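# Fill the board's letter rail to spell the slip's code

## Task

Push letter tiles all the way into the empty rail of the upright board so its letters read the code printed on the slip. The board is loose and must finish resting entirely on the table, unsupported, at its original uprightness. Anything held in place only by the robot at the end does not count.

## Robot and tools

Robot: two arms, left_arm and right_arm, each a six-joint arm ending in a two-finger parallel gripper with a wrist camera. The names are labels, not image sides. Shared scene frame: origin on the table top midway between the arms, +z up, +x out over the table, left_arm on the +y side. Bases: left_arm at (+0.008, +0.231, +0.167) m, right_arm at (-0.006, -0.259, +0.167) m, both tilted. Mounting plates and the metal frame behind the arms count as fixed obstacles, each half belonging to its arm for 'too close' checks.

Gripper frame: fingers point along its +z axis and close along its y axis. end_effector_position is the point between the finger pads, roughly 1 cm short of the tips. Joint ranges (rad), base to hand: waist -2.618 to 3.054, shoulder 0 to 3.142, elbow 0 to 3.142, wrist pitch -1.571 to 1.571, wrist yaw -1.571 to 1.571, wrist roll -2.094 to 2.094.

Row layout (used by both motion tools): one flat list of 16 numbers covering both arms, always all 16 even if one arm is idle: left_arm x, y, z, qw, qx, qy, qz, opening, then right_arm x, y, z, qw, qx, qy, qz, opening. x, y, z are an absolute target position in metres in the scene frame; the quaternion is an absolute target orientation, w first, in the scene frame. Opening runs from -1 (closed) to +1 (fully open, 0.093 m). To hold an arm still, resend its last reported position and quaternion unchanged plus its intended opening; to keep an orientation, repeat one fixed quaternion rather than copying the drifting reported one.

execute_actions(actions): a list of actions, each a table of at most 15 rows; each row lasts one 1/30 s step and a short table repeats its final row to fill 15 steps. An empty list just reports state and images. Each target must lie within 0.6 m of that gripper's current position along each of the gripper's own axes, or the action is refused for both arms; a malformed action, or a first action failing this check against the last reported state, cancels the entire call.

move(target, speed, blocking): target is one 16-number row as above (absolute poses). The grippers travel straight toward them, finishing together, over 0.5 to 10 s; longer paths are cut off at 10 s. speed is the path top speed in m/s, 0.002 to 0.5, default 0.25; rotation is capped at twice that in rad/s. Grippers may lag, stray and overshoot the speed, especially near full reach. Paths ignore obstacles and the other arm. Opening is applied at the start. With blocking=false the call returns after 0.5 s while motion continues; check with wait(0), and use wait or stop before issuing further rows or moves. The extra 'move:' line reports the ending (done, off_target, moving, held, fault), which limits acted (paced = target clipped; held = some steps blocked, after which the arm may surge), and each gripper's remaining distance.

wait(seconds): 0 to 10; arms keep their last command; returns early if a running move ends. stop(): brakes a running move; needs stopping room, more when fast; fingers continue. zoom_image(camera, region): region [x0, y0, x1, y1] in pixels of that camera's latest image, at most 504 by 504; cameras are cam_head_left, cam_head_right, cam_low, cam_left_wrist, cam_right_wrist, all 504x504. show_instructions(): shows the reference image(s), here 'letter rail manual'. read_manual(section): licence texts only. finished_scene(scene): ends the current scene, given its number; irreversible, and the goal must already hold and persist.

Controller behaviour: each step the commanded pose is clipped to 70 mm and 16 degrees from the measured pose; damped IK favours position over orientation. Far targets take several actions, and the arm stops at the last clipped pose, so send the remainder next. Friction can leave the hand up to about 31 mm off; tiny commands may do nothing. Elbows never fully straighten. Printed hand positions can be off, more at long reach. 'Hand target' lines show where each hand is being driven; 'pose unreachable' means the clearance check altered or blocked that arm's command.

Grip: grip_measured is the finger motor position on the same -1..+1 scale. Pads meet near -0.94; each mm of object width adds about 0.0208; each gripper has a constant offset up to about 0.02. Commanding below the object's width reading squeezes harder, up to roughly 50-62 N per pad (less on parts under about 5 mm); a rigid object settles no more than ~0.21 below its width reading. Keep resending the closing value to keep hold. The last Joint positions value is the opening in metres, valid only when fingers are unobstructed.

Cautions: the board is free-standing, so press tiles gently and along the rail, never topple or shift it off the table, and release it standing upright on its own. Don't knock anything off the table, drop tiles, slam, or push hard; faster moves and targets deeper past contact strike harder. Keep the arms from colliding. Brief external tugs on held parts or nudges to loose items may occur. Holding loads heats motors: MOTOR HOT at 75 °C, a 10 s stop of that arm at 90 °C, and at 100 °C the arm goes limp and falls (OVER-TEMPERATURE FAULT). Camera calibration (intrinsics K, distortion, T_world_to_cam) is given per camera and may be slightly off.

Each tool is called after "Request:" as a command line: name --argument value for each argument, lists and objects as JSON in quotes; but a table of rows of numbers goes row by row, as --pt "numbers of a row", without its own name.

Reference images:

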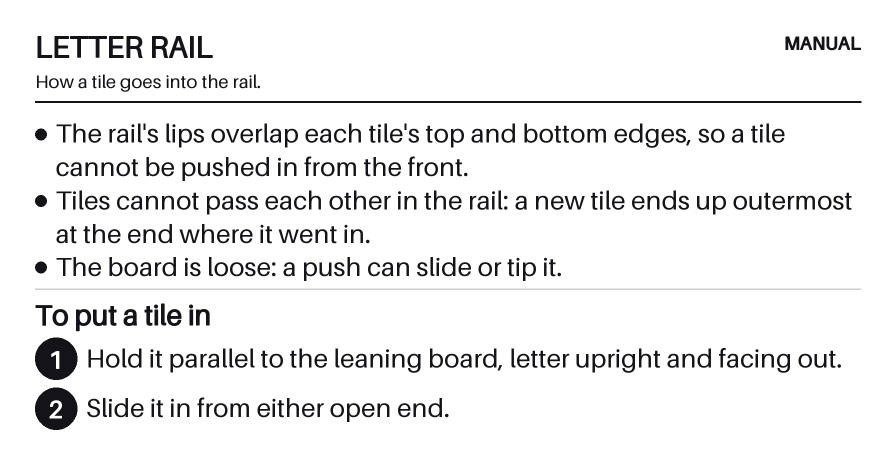

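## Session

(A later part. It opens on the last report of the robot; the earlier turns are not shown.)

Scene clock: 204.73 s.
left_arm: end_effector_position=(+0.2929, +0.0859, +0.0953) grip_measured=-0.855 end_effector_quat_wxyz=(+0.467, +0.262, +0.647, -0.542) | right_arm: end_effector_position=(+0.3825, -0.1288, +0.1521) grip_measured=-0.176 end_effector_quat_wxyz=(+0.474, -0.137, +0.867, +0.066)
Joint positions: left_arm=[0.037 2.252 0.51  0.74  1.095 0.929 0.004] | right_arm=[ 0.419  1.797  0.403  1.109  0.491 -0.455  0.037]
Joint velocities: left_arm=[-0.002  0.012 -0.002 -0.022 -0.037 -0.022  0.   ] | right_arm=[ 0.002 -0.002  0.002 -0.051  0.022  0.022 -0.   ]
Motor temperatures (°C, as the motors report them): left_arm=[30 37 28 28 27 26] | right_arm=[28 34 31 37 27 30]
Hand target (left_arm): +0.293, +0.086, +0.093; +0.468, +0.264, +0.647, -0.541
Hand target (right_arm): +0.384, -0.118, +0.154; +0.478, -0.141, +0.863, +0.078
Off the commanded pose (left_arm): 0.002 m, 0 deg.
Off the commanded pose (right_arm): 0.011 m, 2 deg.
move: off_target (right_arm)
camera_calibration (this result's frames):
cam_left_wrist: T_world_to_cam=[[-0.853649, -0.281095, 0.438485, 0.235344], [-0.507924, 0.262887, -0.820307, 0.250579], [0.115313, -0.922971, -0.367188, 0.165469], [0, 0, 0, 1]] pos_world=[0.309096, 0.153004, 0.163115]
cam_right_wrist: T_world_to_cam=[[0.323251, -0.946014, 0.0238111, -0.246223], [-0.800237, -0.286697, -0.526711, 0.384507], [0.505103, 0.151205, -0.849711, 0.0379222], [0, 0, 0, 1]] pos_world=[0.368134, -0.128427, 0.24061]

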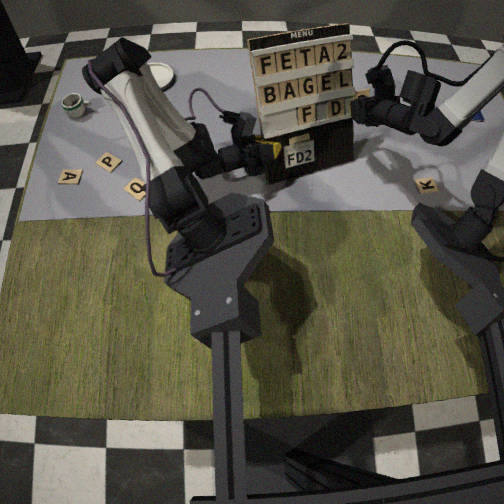

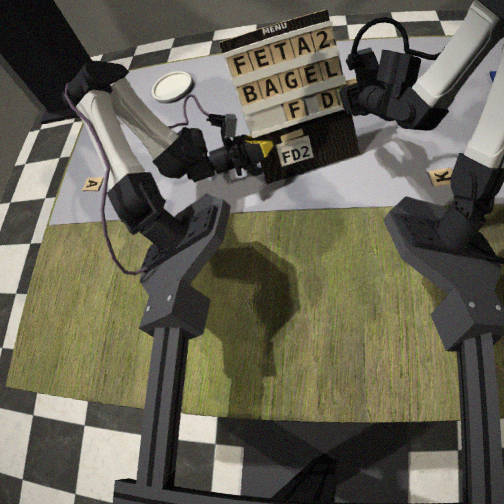

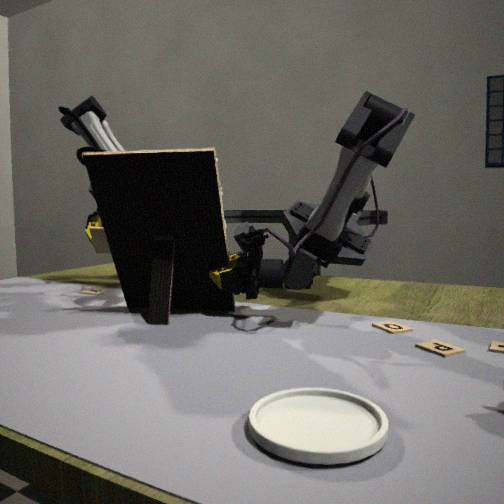

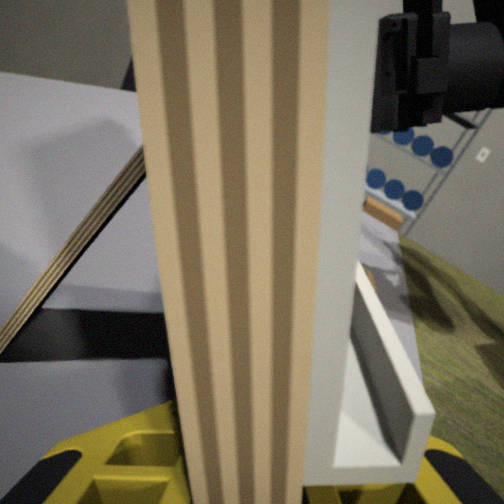

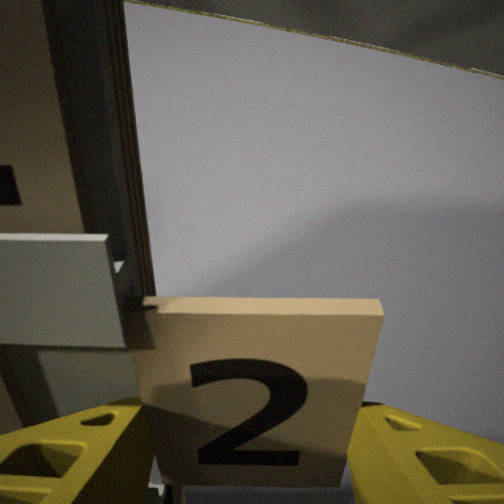

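Request:
move --target '[0.293,0.086,0.093,0.468,0.264,0.647,-0.541,-0.92,0.391,-0.165,0.154,0.46,-0.142,0.873,0.075,-0.2]' --speed 0.05

Request:
move --target '[0.293,0.086,0.093,0.468,0.264,0.647,-0.541,-0.92,0.3885,-0.137,0.154,0.46,-0.142,0.873,0.075,-0.2]' --speed 0.025

Request:
move --target '[0.293,0.086,0.093,0.468,0.264,0.647,-0.541,-0.92,0.3825,-0.118,0.154,0.46,-0.142,0.873,0.075,-0.2]' --speed 0.012

Scene clock: 206.40 s.
left_arm: end_effector_position=(+0.2929, +0.0859, +0.0953) grip_measured=-0.855 end_effector_quat_wxyz=(+0.467, +0.262, +0.647, -0.542) | right_arm: end_effector_position=(+0.3933, -0.1606, +0.1559) grip_measured=-0.176 end_effector_quat_wxyz=(+0.463, -0.139, +0.872, +0.077)
Joint positions: left_arm=[0.037 2.252 0.51  0.74  1.095 0.929 0.004] | right_arm=[ 0.31   1.626  0.403  0.922  0.375 -0.467  0.037]
Joint velocities: left_arm=[ 0.002  0.002 -0.002 -0.007  0.037 -0.051  0.001] | right_arm=[ 0.007 -0.012  0.002 -0.051 -0.007 -0.022 -0.   ]
Motor temperatures (°C, as the motors report them): left_arm=[30 37 28 28 27 26] | right_arm=[28 34 31 37 27 30]
Hand target (left_arm): +0.293, +0.086, +0.093; +0.468, +0.264, +0.647, -0.541
Hand target (right_arm): +0.391, -0.165, +0.154; +0.460, -0.142, +0.873, +0.075
Off the commanded pose (left_arm): 0.002 m, 0 deg.
Off the commanded pose (right_arm): 0.005 m, 1 deg.
move: done
camera_calibration (this result's frames):
cam_left_wrist: T_world_to_cam=[[-0.853649, -0.281095, 0.438485, 0.235344], [-0.507924, 0.262887, -0.820307, 0.250579], [0.115313, -0.922971, -0.367188, 0.165469], [0, 0, 0, 1]] pos_world=[0.309096, 0.153004, 0.163115]
cam_right_wrist: T_world_to_cam=[[0.336319, -0.941745, 0.00259412, -0.2811], [-0.809568, -0.29052, -0.510095, 0.386461], [0.481133, 0.169454, -0.860114, 0.0545072], [0, 0, 0, 1]] pos_world=[0.381181, -0.161686, 0.244744]

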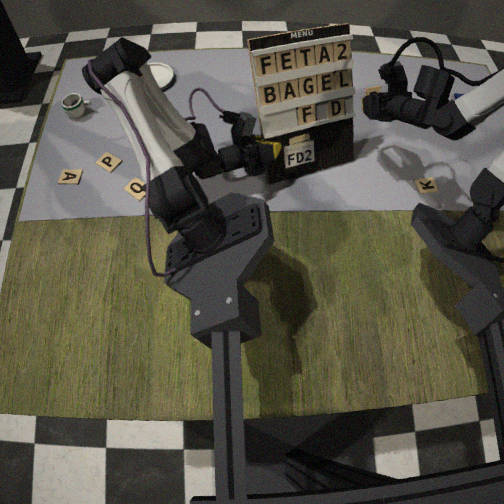

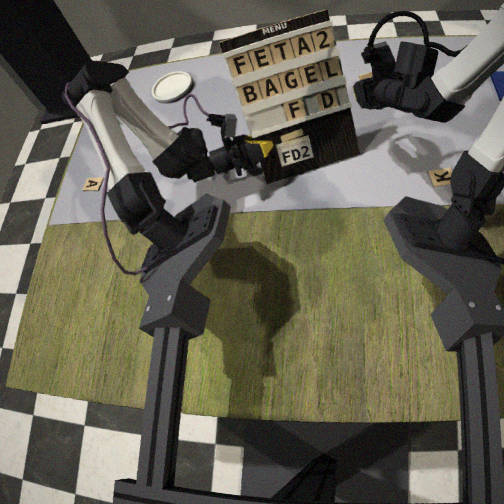

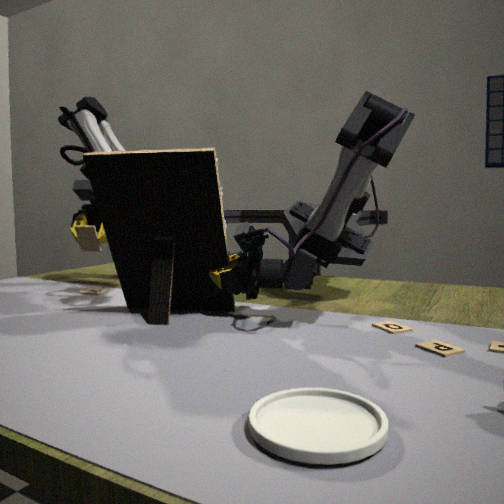

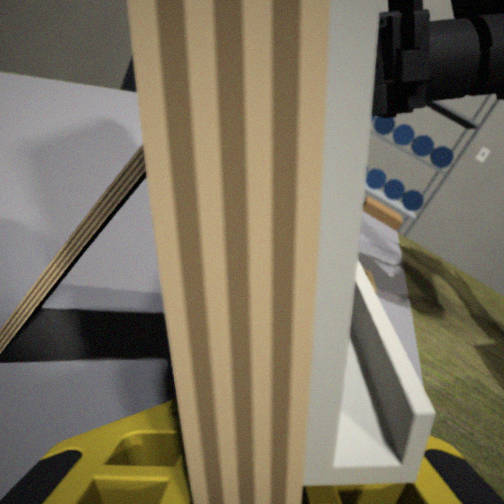

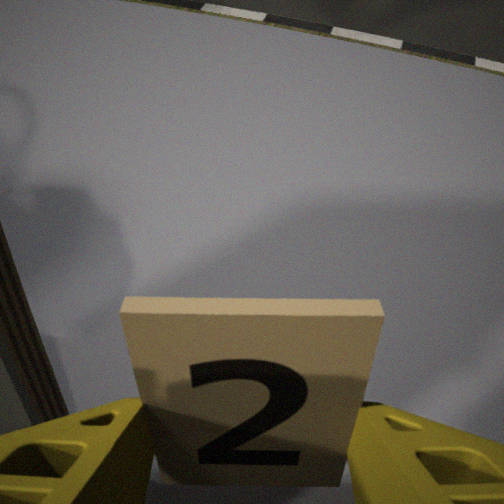

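Scene clock: 207.60 s.
left_arm: end_effector_position=(+0.2929, +0.0859, +0.0953) grip_measured=-0.855 end_effector_quat_wxyz=(+0.467, +0.262, +0.647, -0.542) | right_arm: end_effector_position=(+0.3827, -0.1414, +0.1511) grip_measured=-0.176 end_effector_quat_wxyz=(+0.454, -0.148, +0.875, +0.074)
Joint positions: left_arm=[0.037 2.252 0.51  0.74  1.095 0.929 0.004] | right_arm=[ 0.375  1.694  0.403  0.958  0.441 -0.451  0.037]
Joint velocities: left_arm=[-0.002 -0.007  0.002  0.007 -0.051  0.037 -0.001] | right_arm=[-0.012 -0.027  0.012  0.007  0.007  0.051 -0.002]
Motor temperatures (°C, as the motors report them): left_arm=[30 37 28 28 27 26] | right_arm=[28 34 31 37 27 30]
Hand target (left_arm): +0.293, +0.086, +0.093; +0.468, +0.264, +0.647, -0.541
Hand target (right_arm): +0.388, -0.137, +0.154; +0.460, -0.142, +0.873, +0.075
Off the commanded pose (left_arm): 0.002 m, 0 deg.
Off the commanded pose (right_arm): 0.008 m, 1 deg.
move: done
camera_calibration (this result's frames):
cam_left_wrist: T_world_to_cam=[[-0.853649, -0.281095, 0.438485, 0.235344], [-0.507924, 0.262887, -0.820307, 0.250579], [0.115313, -0.922971, -0.367188, 0.165469], [0, 0, 0, 1]] pos_world=[0.309096, 0.153004, 0.163115]
cam_right_wrist: T_world_to_cam=[[0.349566, -0.936838, 0.0117451, -0.265174], [-0.813882, -0.309849, -0.491517, 0.377112], [0.464111, 0.162258, -0.870789, 0.0593448], [0, 0, 0, 1]] pos_world=[0.372078, -0.141206, 0.240148]

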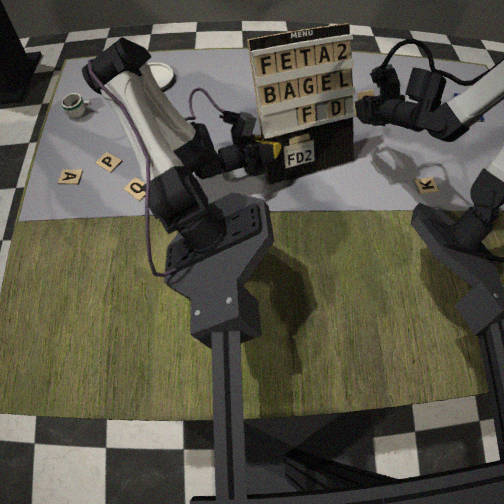

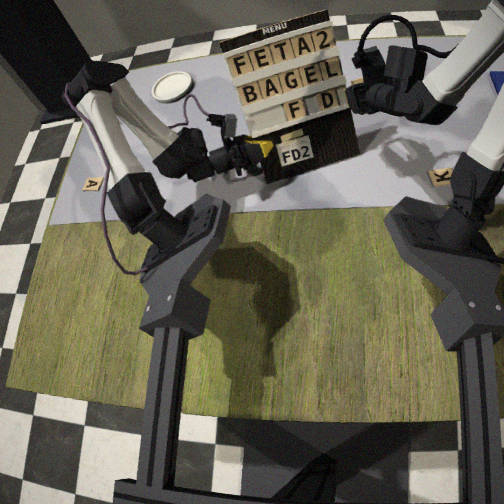

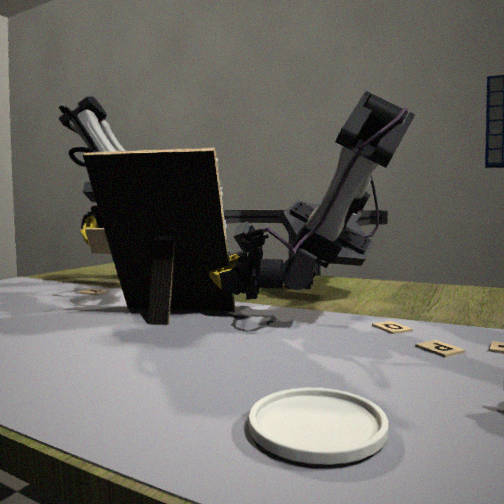

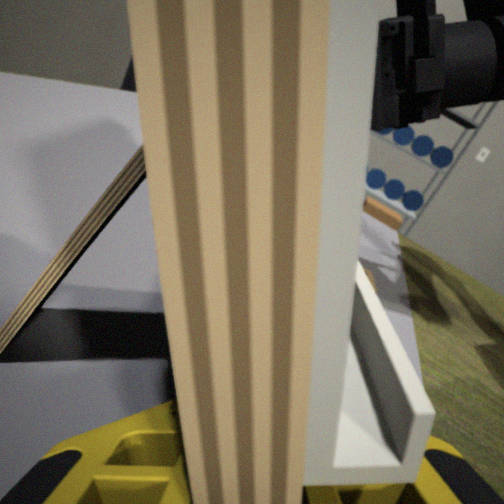

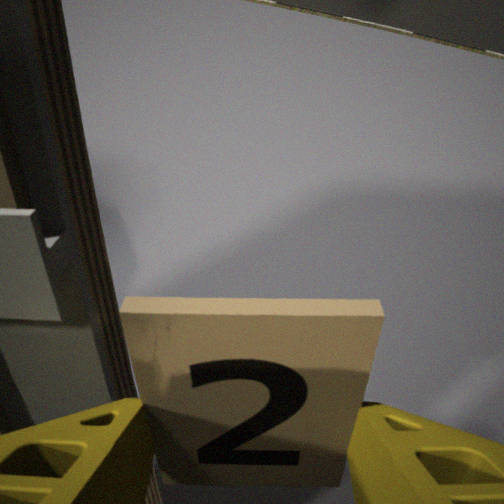

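Scene clock: 209.97 s.
left_arm: end_effector_position=(+0.2929, +0.0859, +0.0953) grip_measured=-0.855 end_effector_quat_wxyz=(+0.467, +0.262, +0.647, -0.542) | right_arm: end_effector_position=(+0.3803, -0.1264, +0.1524) grip_measured=-0.176 end_effector_quat_wxyz=(+0.456, -0.139, +0.876, +0.066)
Joint positions: left_arm=[0.037 2.252 0.51  0.74  1.095 0.93  0.004] | right_arm=[ 0.437  1.763  0.423  1.009  0.52  -0.426  0.037]
Joint velocities: left_arm=[-0.012 -0.012 -0.007 -0.007  0.037  0.007 -0.   ] | right_arm=[-0.012  0.032  0.012  0.022 -0.037  0.051  0.001]
Motor temperatures (°C, as the motors report them): left_arm=[30 37 28 28 27 26] | right_arm=[28 34 31 37 27 30]
Hand target (left_arm): +0.293, +0.086, +0.093; +0.468, +0.264, +0.647, -0.541
Hand target (right_arm): +0.382, -0.118, +0.154; +0.460, -0.142, +0.873, +0.075
Off the commanded pose (left_arm): 0.002 m, 0 deg.
Off the commanded pose (right_arm): 0.009 m, 1 deg.
move: done
camera_calibration (this result's frames):
cam_left_wrist: T_world_to_cam=[[-0.853804, -0.281157, 0.438143, 0.235428], [-0.50763, 0.262982, -0.820458, 0.250499], [0.115454, -0.922925, -0.367259, 0.165431], [0, 0, 0, 1]] pos_world=[0.309071, 0.152996, 0.163129]
cam_right_wrist: T_world_to_cam=[[0.327247, -0.944768, 0.0179683, -0.243695], [-0.819316, -0.293164, -0.492723, 0.384859], [0.470777, 0.14652, -0.87, 0.0545348], [0, 0, 0, 1]] pos_world=[0.369396, -0.125398, 0.241453]

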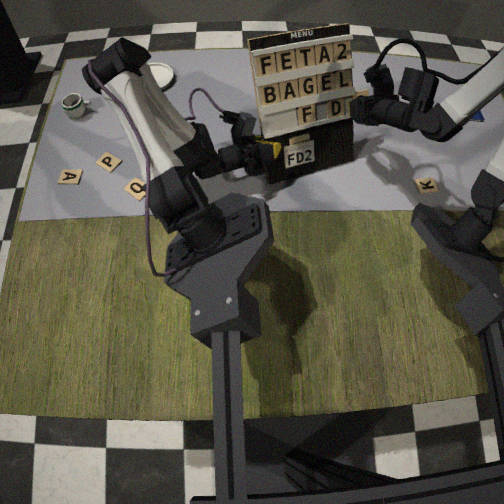

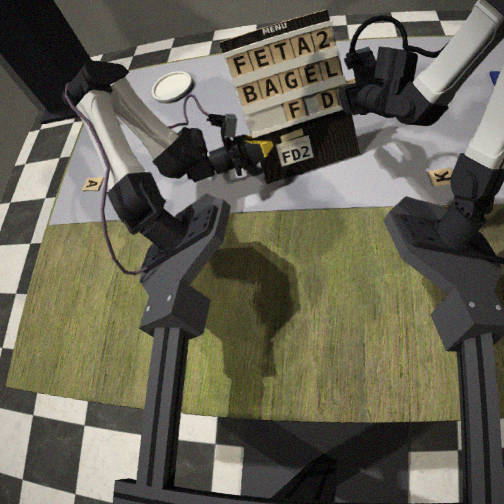

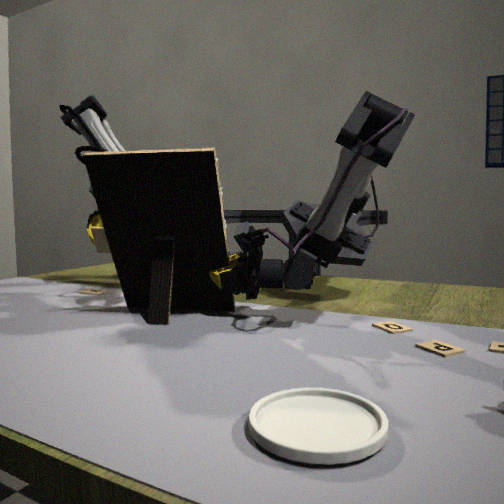

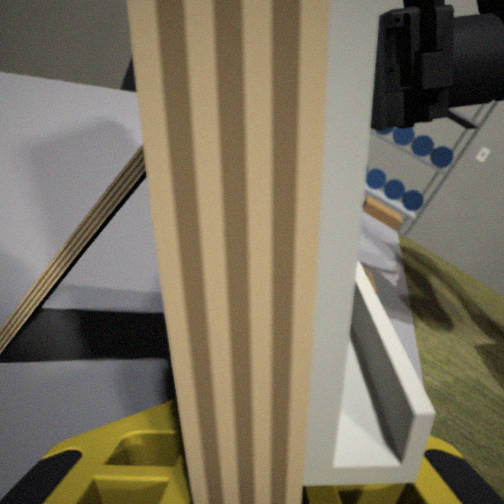

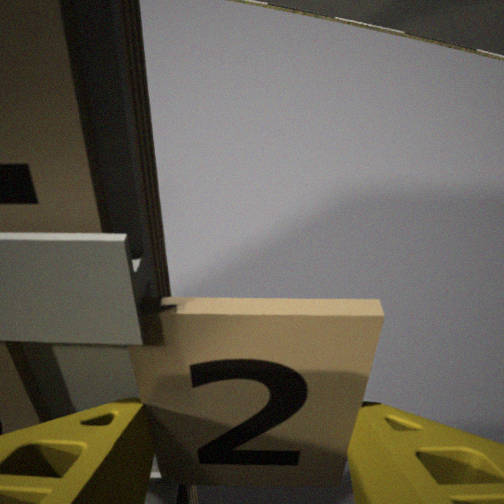

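Top is in. Continue.

Request:
move --target '[0.293,0.086,0.093,0.468,0.264,0.647,-0.541,-0.92,0.3765,-0.102,0.1545,0.46,-0.142,0.873,0.075,-0.2]' --speed 0.012

Scene clock: 212.30 s.
left_arm: end_effector_position=(+0.2929, +0.0859, +0.0953) grip_measured=-0.855 end_effector_quat_wxyz=(+0.467, +0.262, +0.647, -0.542) | right_arm: end_effector_position=(+0.3754, -0.1091, +0.1535) grip_measured=-0.176 end_effector_quat_wxyz=(+0.458, -0.142, +0.875, +0.070)
Joint positions: left_arm=[0.037 2.252 0.51  0.74  1.095 0.93  0.004] | right_arm=[ 0.488  1.819  0.439  1.039  0.558 -0.408  0.037]
Joint velocities: left_arm=[-0.007  0.002 -0.007 -0.037 -0.022  0.022  0.001] | right_arm=[-0.017 -0.017 -0.007 -0.095 -0.051 -0.066  0.001]
Motor temperatures (°C, as the motors report them): left_arm=[30 37 28 28 27 26] | right_arm=[29 34 31 37 27 30]
Hand target (left_arm): +0.293, +0.086, +0.093; +0.468, +0.264, +0.647, -0.541
Hand target (right_arm): +0.376, -0.102, +0.155; +0.460, -0.142, +0.873, +0.075
Off the commanded pose (left_arm): 0.002 m, 0 deg.
Off the commanded pose (right_arm): 0.007 m, 1 deg.
move: done
camera_calibration (this result's frames):
cam_left_wrist: T_world_to_cam=[[-0.853804, -0.281157, 0.438143, 0.235428], [-0.50763, 0.262982, -0.820458, 0.250499], [0.115454, -0.922925, -0.367259, 0.165431], [0, 0, 0, 1]] pos_world=[0.309071, 0.152996, 0.163129]
cam_right_wrist: T_world_to_cam=[[0.335012, -0.942109, 0.0140525, -0.227848], [-0.815393, -0.297361, -0.4967, 0.385066], [0.472124, 0.154942, -0.867809, 0.0553428], [0, 0, 0, 1]] pos_world=[0.364183, -0.108729, 0.242491]

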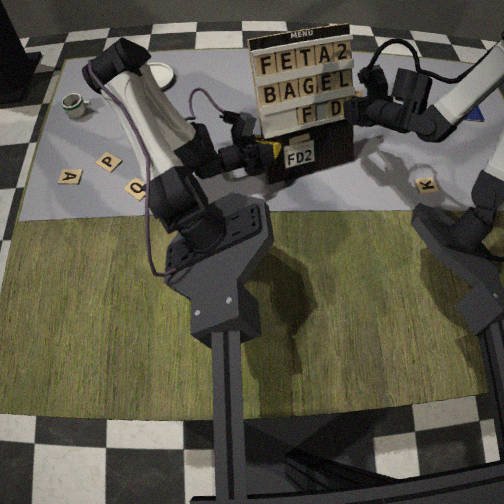

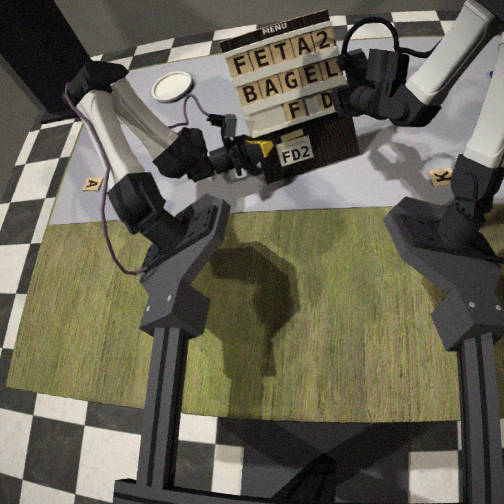

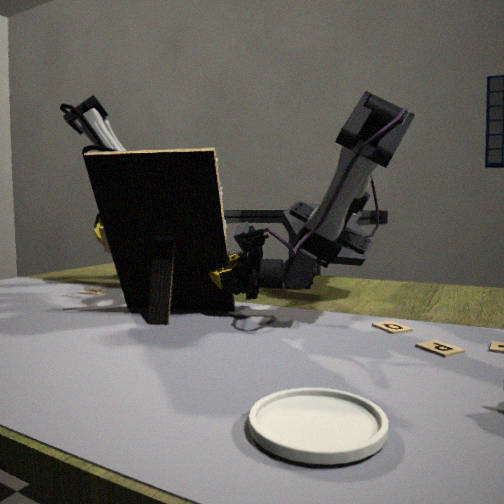

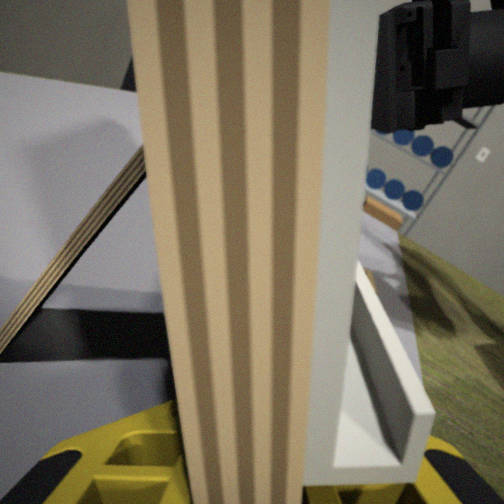

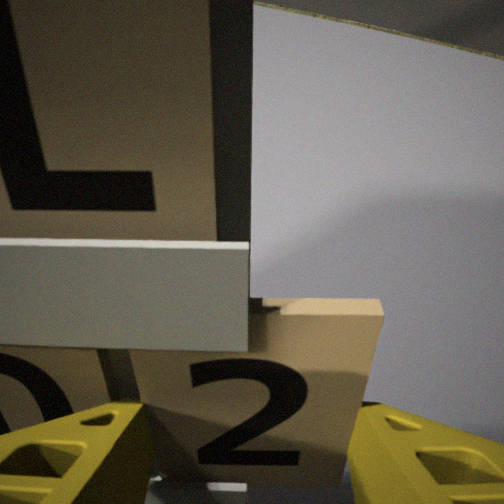

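Request:
move --target '[0.293,0.086,0.093,0.468,0.264,0.647,-0.541,-0.92,0.363,-0.063,0.1545,0.46,-0.142,0.873,0.075,-0.2]' --speed 0.02

Request:
move --target '[0.293,0.086,0.093,0.468,0.264,0.647,-0.541,-0.4,0.363,-0.068,0.1545,0.46,-0.142,0.873,0.075,0.1]'

Request:
move --target '[0.27,0.15,0.095,0.468,0.264,0.647,-0.541,-0.4,0.315,-0.095,0.18,0.478,-0.141,0.863,0.078,0.1]' --speed 0.06

Request:
move --target '[0.27,0.17,0.1,0.468,0.264,0.647,-0.541,-0.4,0.33,-0.22,0.18,0.478,-0.141,0.863,0.078,0.1]' --speed 0.15

Scene clock: 215.10 s.
left_arm: end_effector_position=(+0.2929, +0.0859, +0.0953) grip_measured=-0.855 end_effector_quat_wxyz=(+0.467, +0.262, +0.647, -0.542) | right_arm: end_effector_position=(+0.3622, -0.0701, +0.1531) grip_measured=-0.176 end_effector_quat_wxyz=(+0.457, -0.143, +0.875, +0.070)
Joint positions: left_arm=[0.037 2.252 0.51  0.74  1.095 0.93  0.004] | right_arm=[ 0.604  1.961  0.496  1.093  0.666 -0.359  0.037]
Joint velocities: left_arm=[ 0.002 -0.002 -0.002  0.022 -0.007 -0.022  0.   ] | right_arm=[-0.007  0.007 -0.002 -0.007  0.037  0.037  0.001]
Motor temperatures (°C, as the motors report them): left_arm=[30 37 28 28 27 26] | right_arm=[29 34 31 37 27 30]
Hand target (left_arm): +0.293, +0.086, +0.093; +0.468, +0.264, +0.647, -0.541
Hand target (right_arm): +0.363, -0.063, +0.154; +0.460, -0.142, +0.873, +0.075
Off the commanded pose (left_arm): 0.002 m, 0 deg.
Off the commanded pose (right_arm): 0.007 m, 1 deg.
move: done
camera_calibration (this result's frames):
cam_left_wrist: T_world_to_cam=[[-0.853804, -0.281157, 0.438143, 0.235428], [-0.50763, 0.262982, -0.820458, 0.250499], [0.115454, -0.922925, -0.367259, 0.165431], [0, 0, 0, 1]] pos_world=[0.309071, 0.152996, 0.163129]
cam_right_wrist: T_world_to_cam=[[0.337509, -0.941207, 0.0147202, -0.187613], [-0.815164, -0.300059, -0.495451, 0.38525], [0.470739, 0.15522, -0.868511, 0.0557952], [0, 0, 0, 1]] pos_world=[0.351098, -0.0696458, 0.242093]

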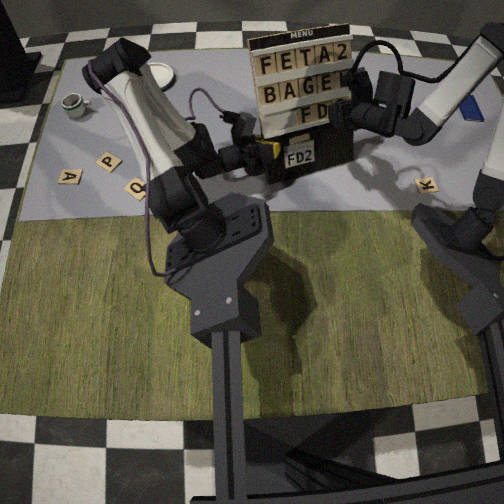

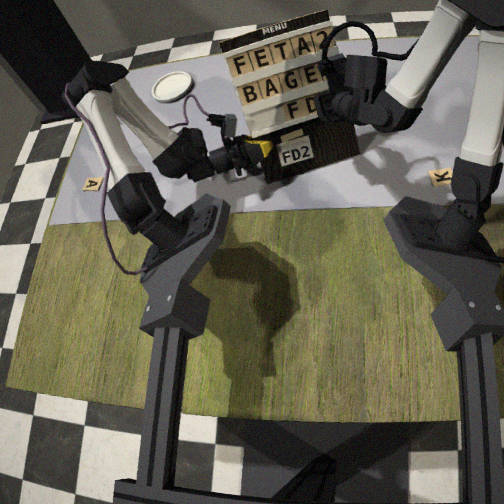

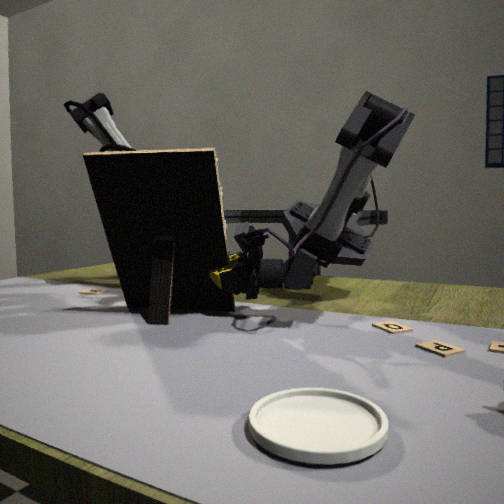

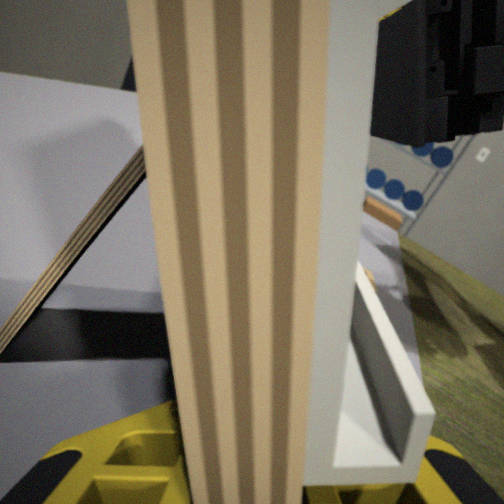

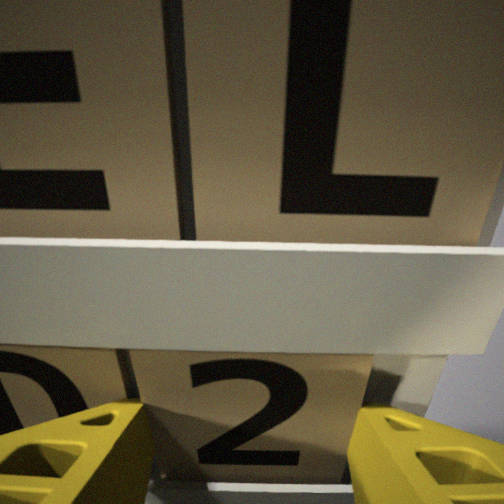

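Scene clock: 215.80 s.
left_arm: end_effector_position=(+0.2929, +0.0859, +0.0953) grip_measured=-0.403 end_effector_quat_wxyz=(+0.469, +0.264, +0.646, -0.541) | right_arm: end_effector_position=(+0.3622, -0.0702, +0.1531) grip_measured=+0.097 end_effector_quat_wxyz=(+0.457, -0.143, +0.875, +0.070)
Joint positions: left_arm=[0.037 2.252 0.51  0.74  1.095 0.936 0.026] | right_arm=[ 0.604  1.961  0.496  1.093  0.666 -0.359  0.05 ]
Joint velocities: left_arm=[-0.012  0.002 -0.002 -0.007 -0.007 -0.007  0.001] | right_arm=[-0.002  0.022  0.002  0.051  0.051 -0.022  0.001]
Motor temperatures (°C, as the motors report them): left_arm=[30 37 28 28 27 26] | right_arm=[29 34 31 37 27 30]
Hand target (left_arm): +0.293, +0.086, +0.093; +0.468, +0.264, +0.647, -0.541
Hand target (right_arm): +0.363, -0.068, +0.154; +0.460, -0.142, +0.873, +0.075
Off the commanded pose (left_arm): 0.002 m, 0 deg.
Off the commanded pose (right_arm): 0.003 m, 1 deg.
move: done
camera_calibration (this result's frames):
cam_left_wrist: T_world_to_cam=[[-0.856278, -0.282139, 0.43265, 0.23676], [-0.502921, 0.264511, -0.822863, 0.249218], [0.117721, -0.922188, -0.368389, 0.164811], [0, 0, 0, 1]] pos_world=[0.308668, 0.152865, 0.163353]
cam_right_wrist: T_world_to_cam=[[0.337023, -0.94138, 0.0147953, -0.18755], [-0.815236, -0.299651, -0.49558, 0.385368], [0.470962, 0.15496, -0.868437, 0.0557071], [0, 0, 0, 1]] pos_world=[0.351139, -0.0697121, 0.242133]

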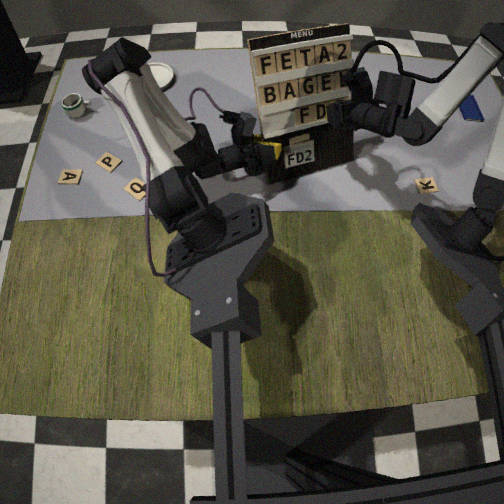

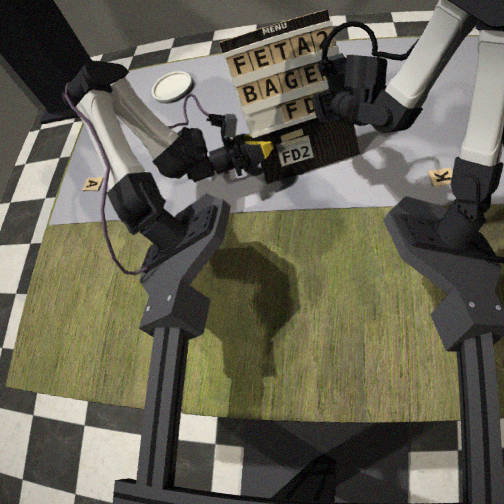

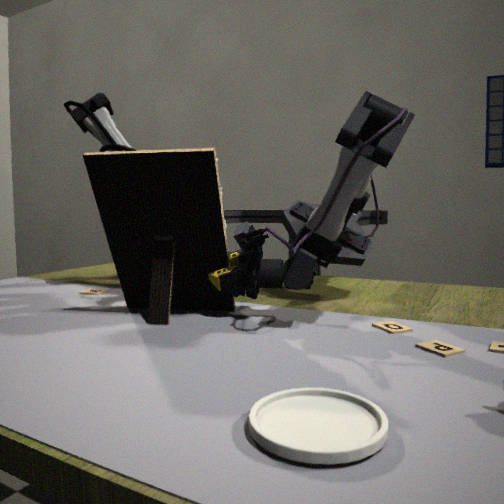

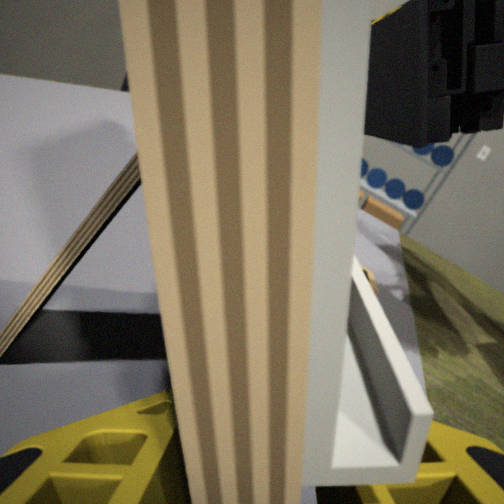

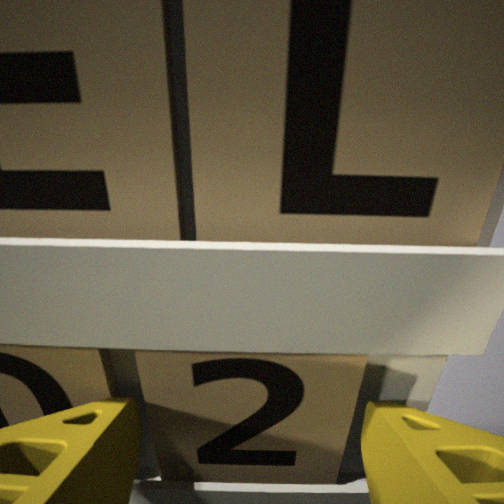

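Scene clock: 217.60 s.
left_arm: end_effector_position=(+0.2645, +0.1437, +0.0954) grip_measured=-0.402 end_effector_quat_wxyz=(+0.464, +0.262, +0.648, -0.545) | right_arm: end_effector_position=(+0.3181, -0.0918, +0.1768) grip_measured=+0.097 end_effector_quat_wxyz=(+0.474, -0.146, +0.865, +0.075)
Joint positions: left_arm=[ 0.283  2.087  0.571 -0.005  1.17   1.491  0.026] | right_arm=[ 0.706  1.824  0.294  1.174  0.74  -0.348  0.05 ]
Joint velocities: left_arm=[-0.012 -0.002  0.017 -0.066  0.037 -0.022 -0.001] | right_arm=[-0.007  0.017 -0.002 -0.037 -0.007 -0.022  0.001]
Motor temperatures (°C, as the motors report them): left_arm=[30 37 28 28 27 26] | right_arm=[29 34 31 37 27 30]
Hand target (left_arm): +0.271, +0.149, +0.095; +0.470, +0.262, +0.648, -0.539
Hand target (right_arm): +0.315, -0.094, +0.181; +0.478, -0.141, +0.863, +0.078
Off the commanded pose (left_arm): 0.008 m, 1 deg.
Off the commanded pose (right_arm): 0.005 m, 1 deg.
move: done
camera_calibration (this result's frames):
cam_left_wrist: T_world_to_cam=[[-0.852073, -0.276416, 0.444485, 0.225666], [-0.512232, 0.265685, -0.816719, 0.221408], [0.107661, -0.923583, -0.367972, 0.224286], [0, 0, 0, 1]] pos_world=[0.281549, 0.210699, 0.163054]
cam_right_wrist: T_world_to_cam=[[0.34578, -0.938165, 0.016812, -0.196227], [-0.792568, -0.301614, -0.529967, 0.353309], [0.502267, 0.169928, -0.847851, 0.088151], [0, 0, 0, 1]] pos_world=[0.303597, -0.0925093, 0.26528]

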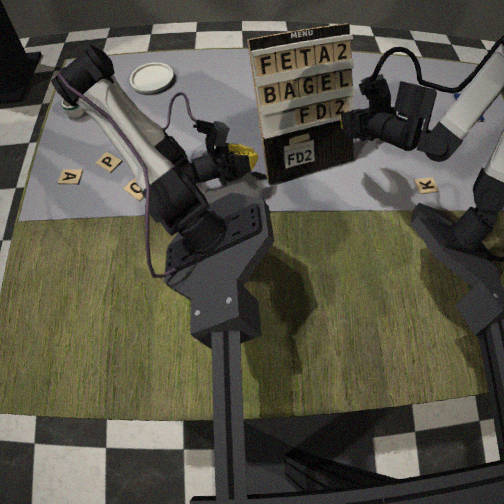

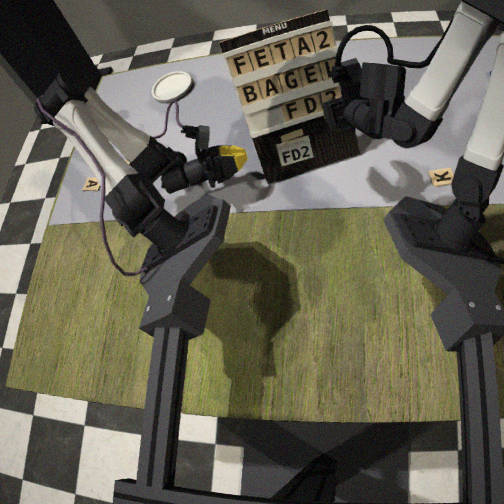

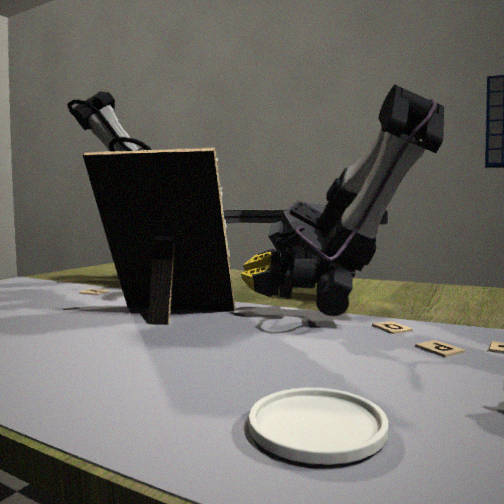

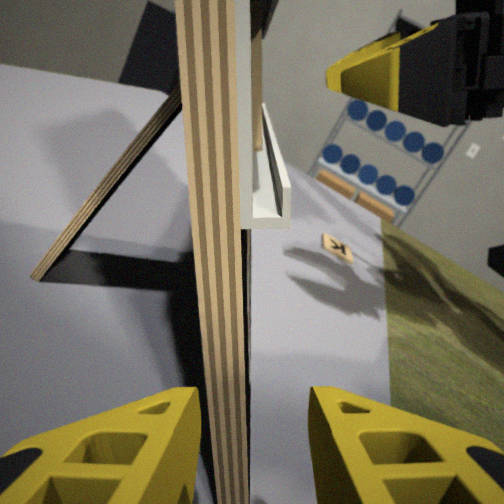

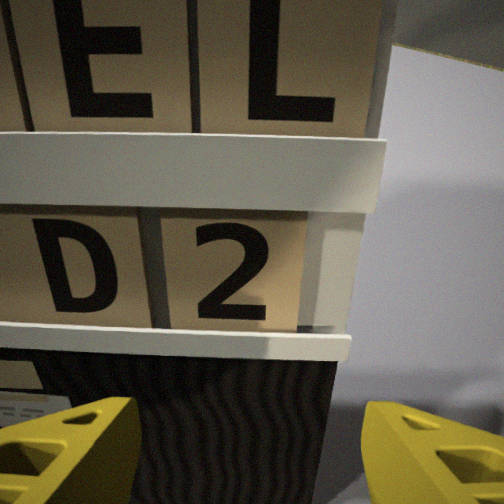

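Scene clock: 219.30 s.
left_arm: end_effector_position=(+0.2625, +0.1623, +0.1006) grip_measured=-0.402 end_effector_quat_wxyz=(+0.461, +0.261, +0.645, -0.550) | right_arm: end_effector_position=(+0.3269, -0.2171, +0.1785) grip_measured=+0.097 end_effector_quat_wxyz=(+0.474, -0.143, +0.865, +0.081)
Joint positions: left_arm=[ 0.345  2.055  0.637 -0.278  1.17   1.669  0.026] | right_arm=[ 0.233  1.071  0.12   0.678  0.281 -0.502  0.05 ]
Joint velocities: left_arm=[ 0.002 -0.007  0.012  0.051 -0.007 -0.051 -0.001] | right_arm=[ 0.007 -0.017  0.007  0.022  0.037 -0.007 -0.001]
Motor temperatures (°C, as the motors report them): left_arm=[30 37 28 28 27 26] | right_arm=[29 34 31 37 27 30]
Hand target (left_arm): +0.270, +0.170, +0.100; +0.468, +0.263, +0.648, -0.540
Hand target (right_arm): +0.330, -0.221, +0.181; +0.478, -0.141, +0.863, +0.078
Off the commanded pose (left_arm): 0.011 m, 1 deg.
Off the commanded pose (right_arm): 0.004 m, 1 deg.
move: off_target (left_arm)
camera_calibration (this result's frames):
cam_left_wrist: T_world_to_cam=[[-0.852221, -0.264976, 0.451118, 0.224298], [-0.513936, 0.262599, -0.816647, 0.220649], [0.0979288, -0.927809, -0.359973, 0.246043], [0, 0, 0, 1]] pos_world=[0.280456, 0.229773, 0.167576]
cam_right_wrist: T_world_to_cam=[[0.346167, -0.938169, 0.002799, -0.314475], [-0.793573, -0.294403, -0.532513, 0.325798], [0.500411, 0.182117, -0.846417, 0.109476], [0, 0, 0, 1]] pos_world=[0.312622, -0.219052, 0.267034]

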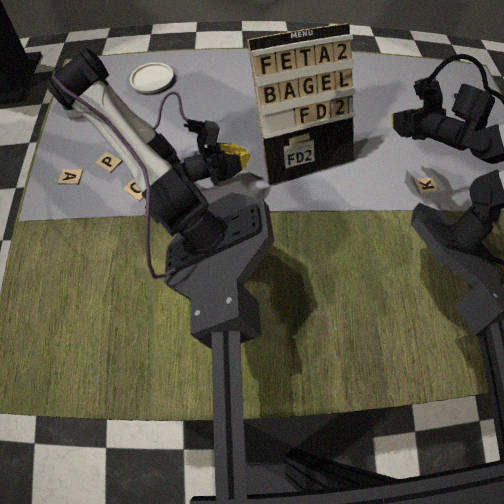

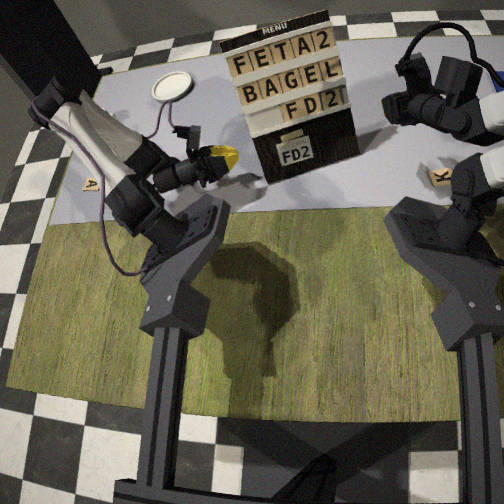

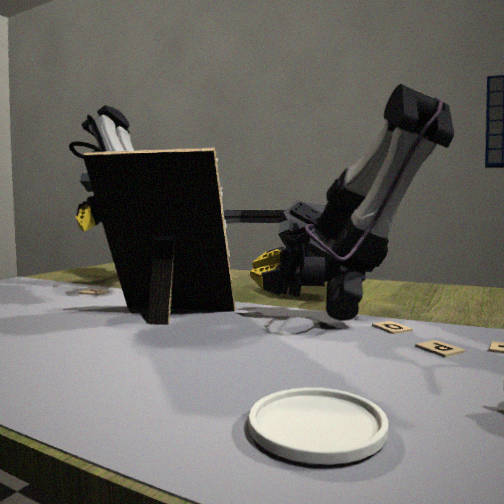

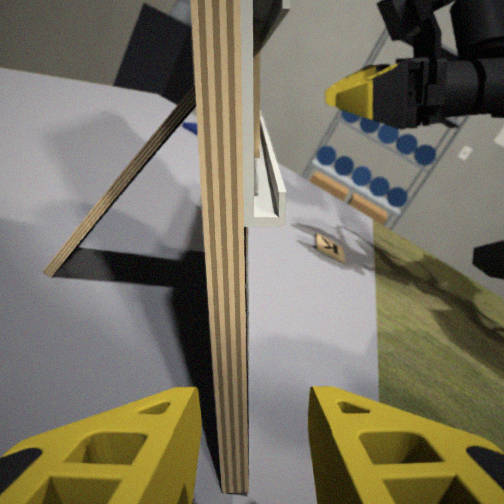

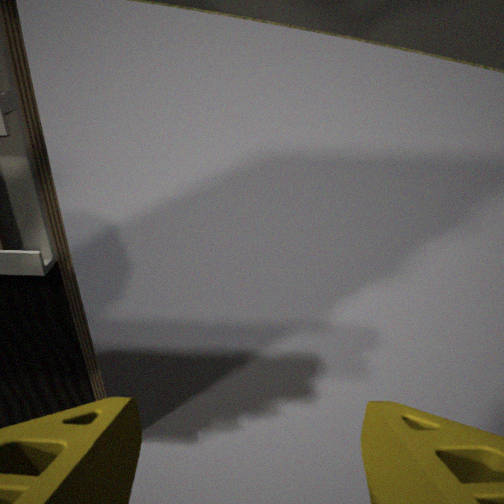

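Request:
finished_scene --scene 1

The scene is finished: the task was done.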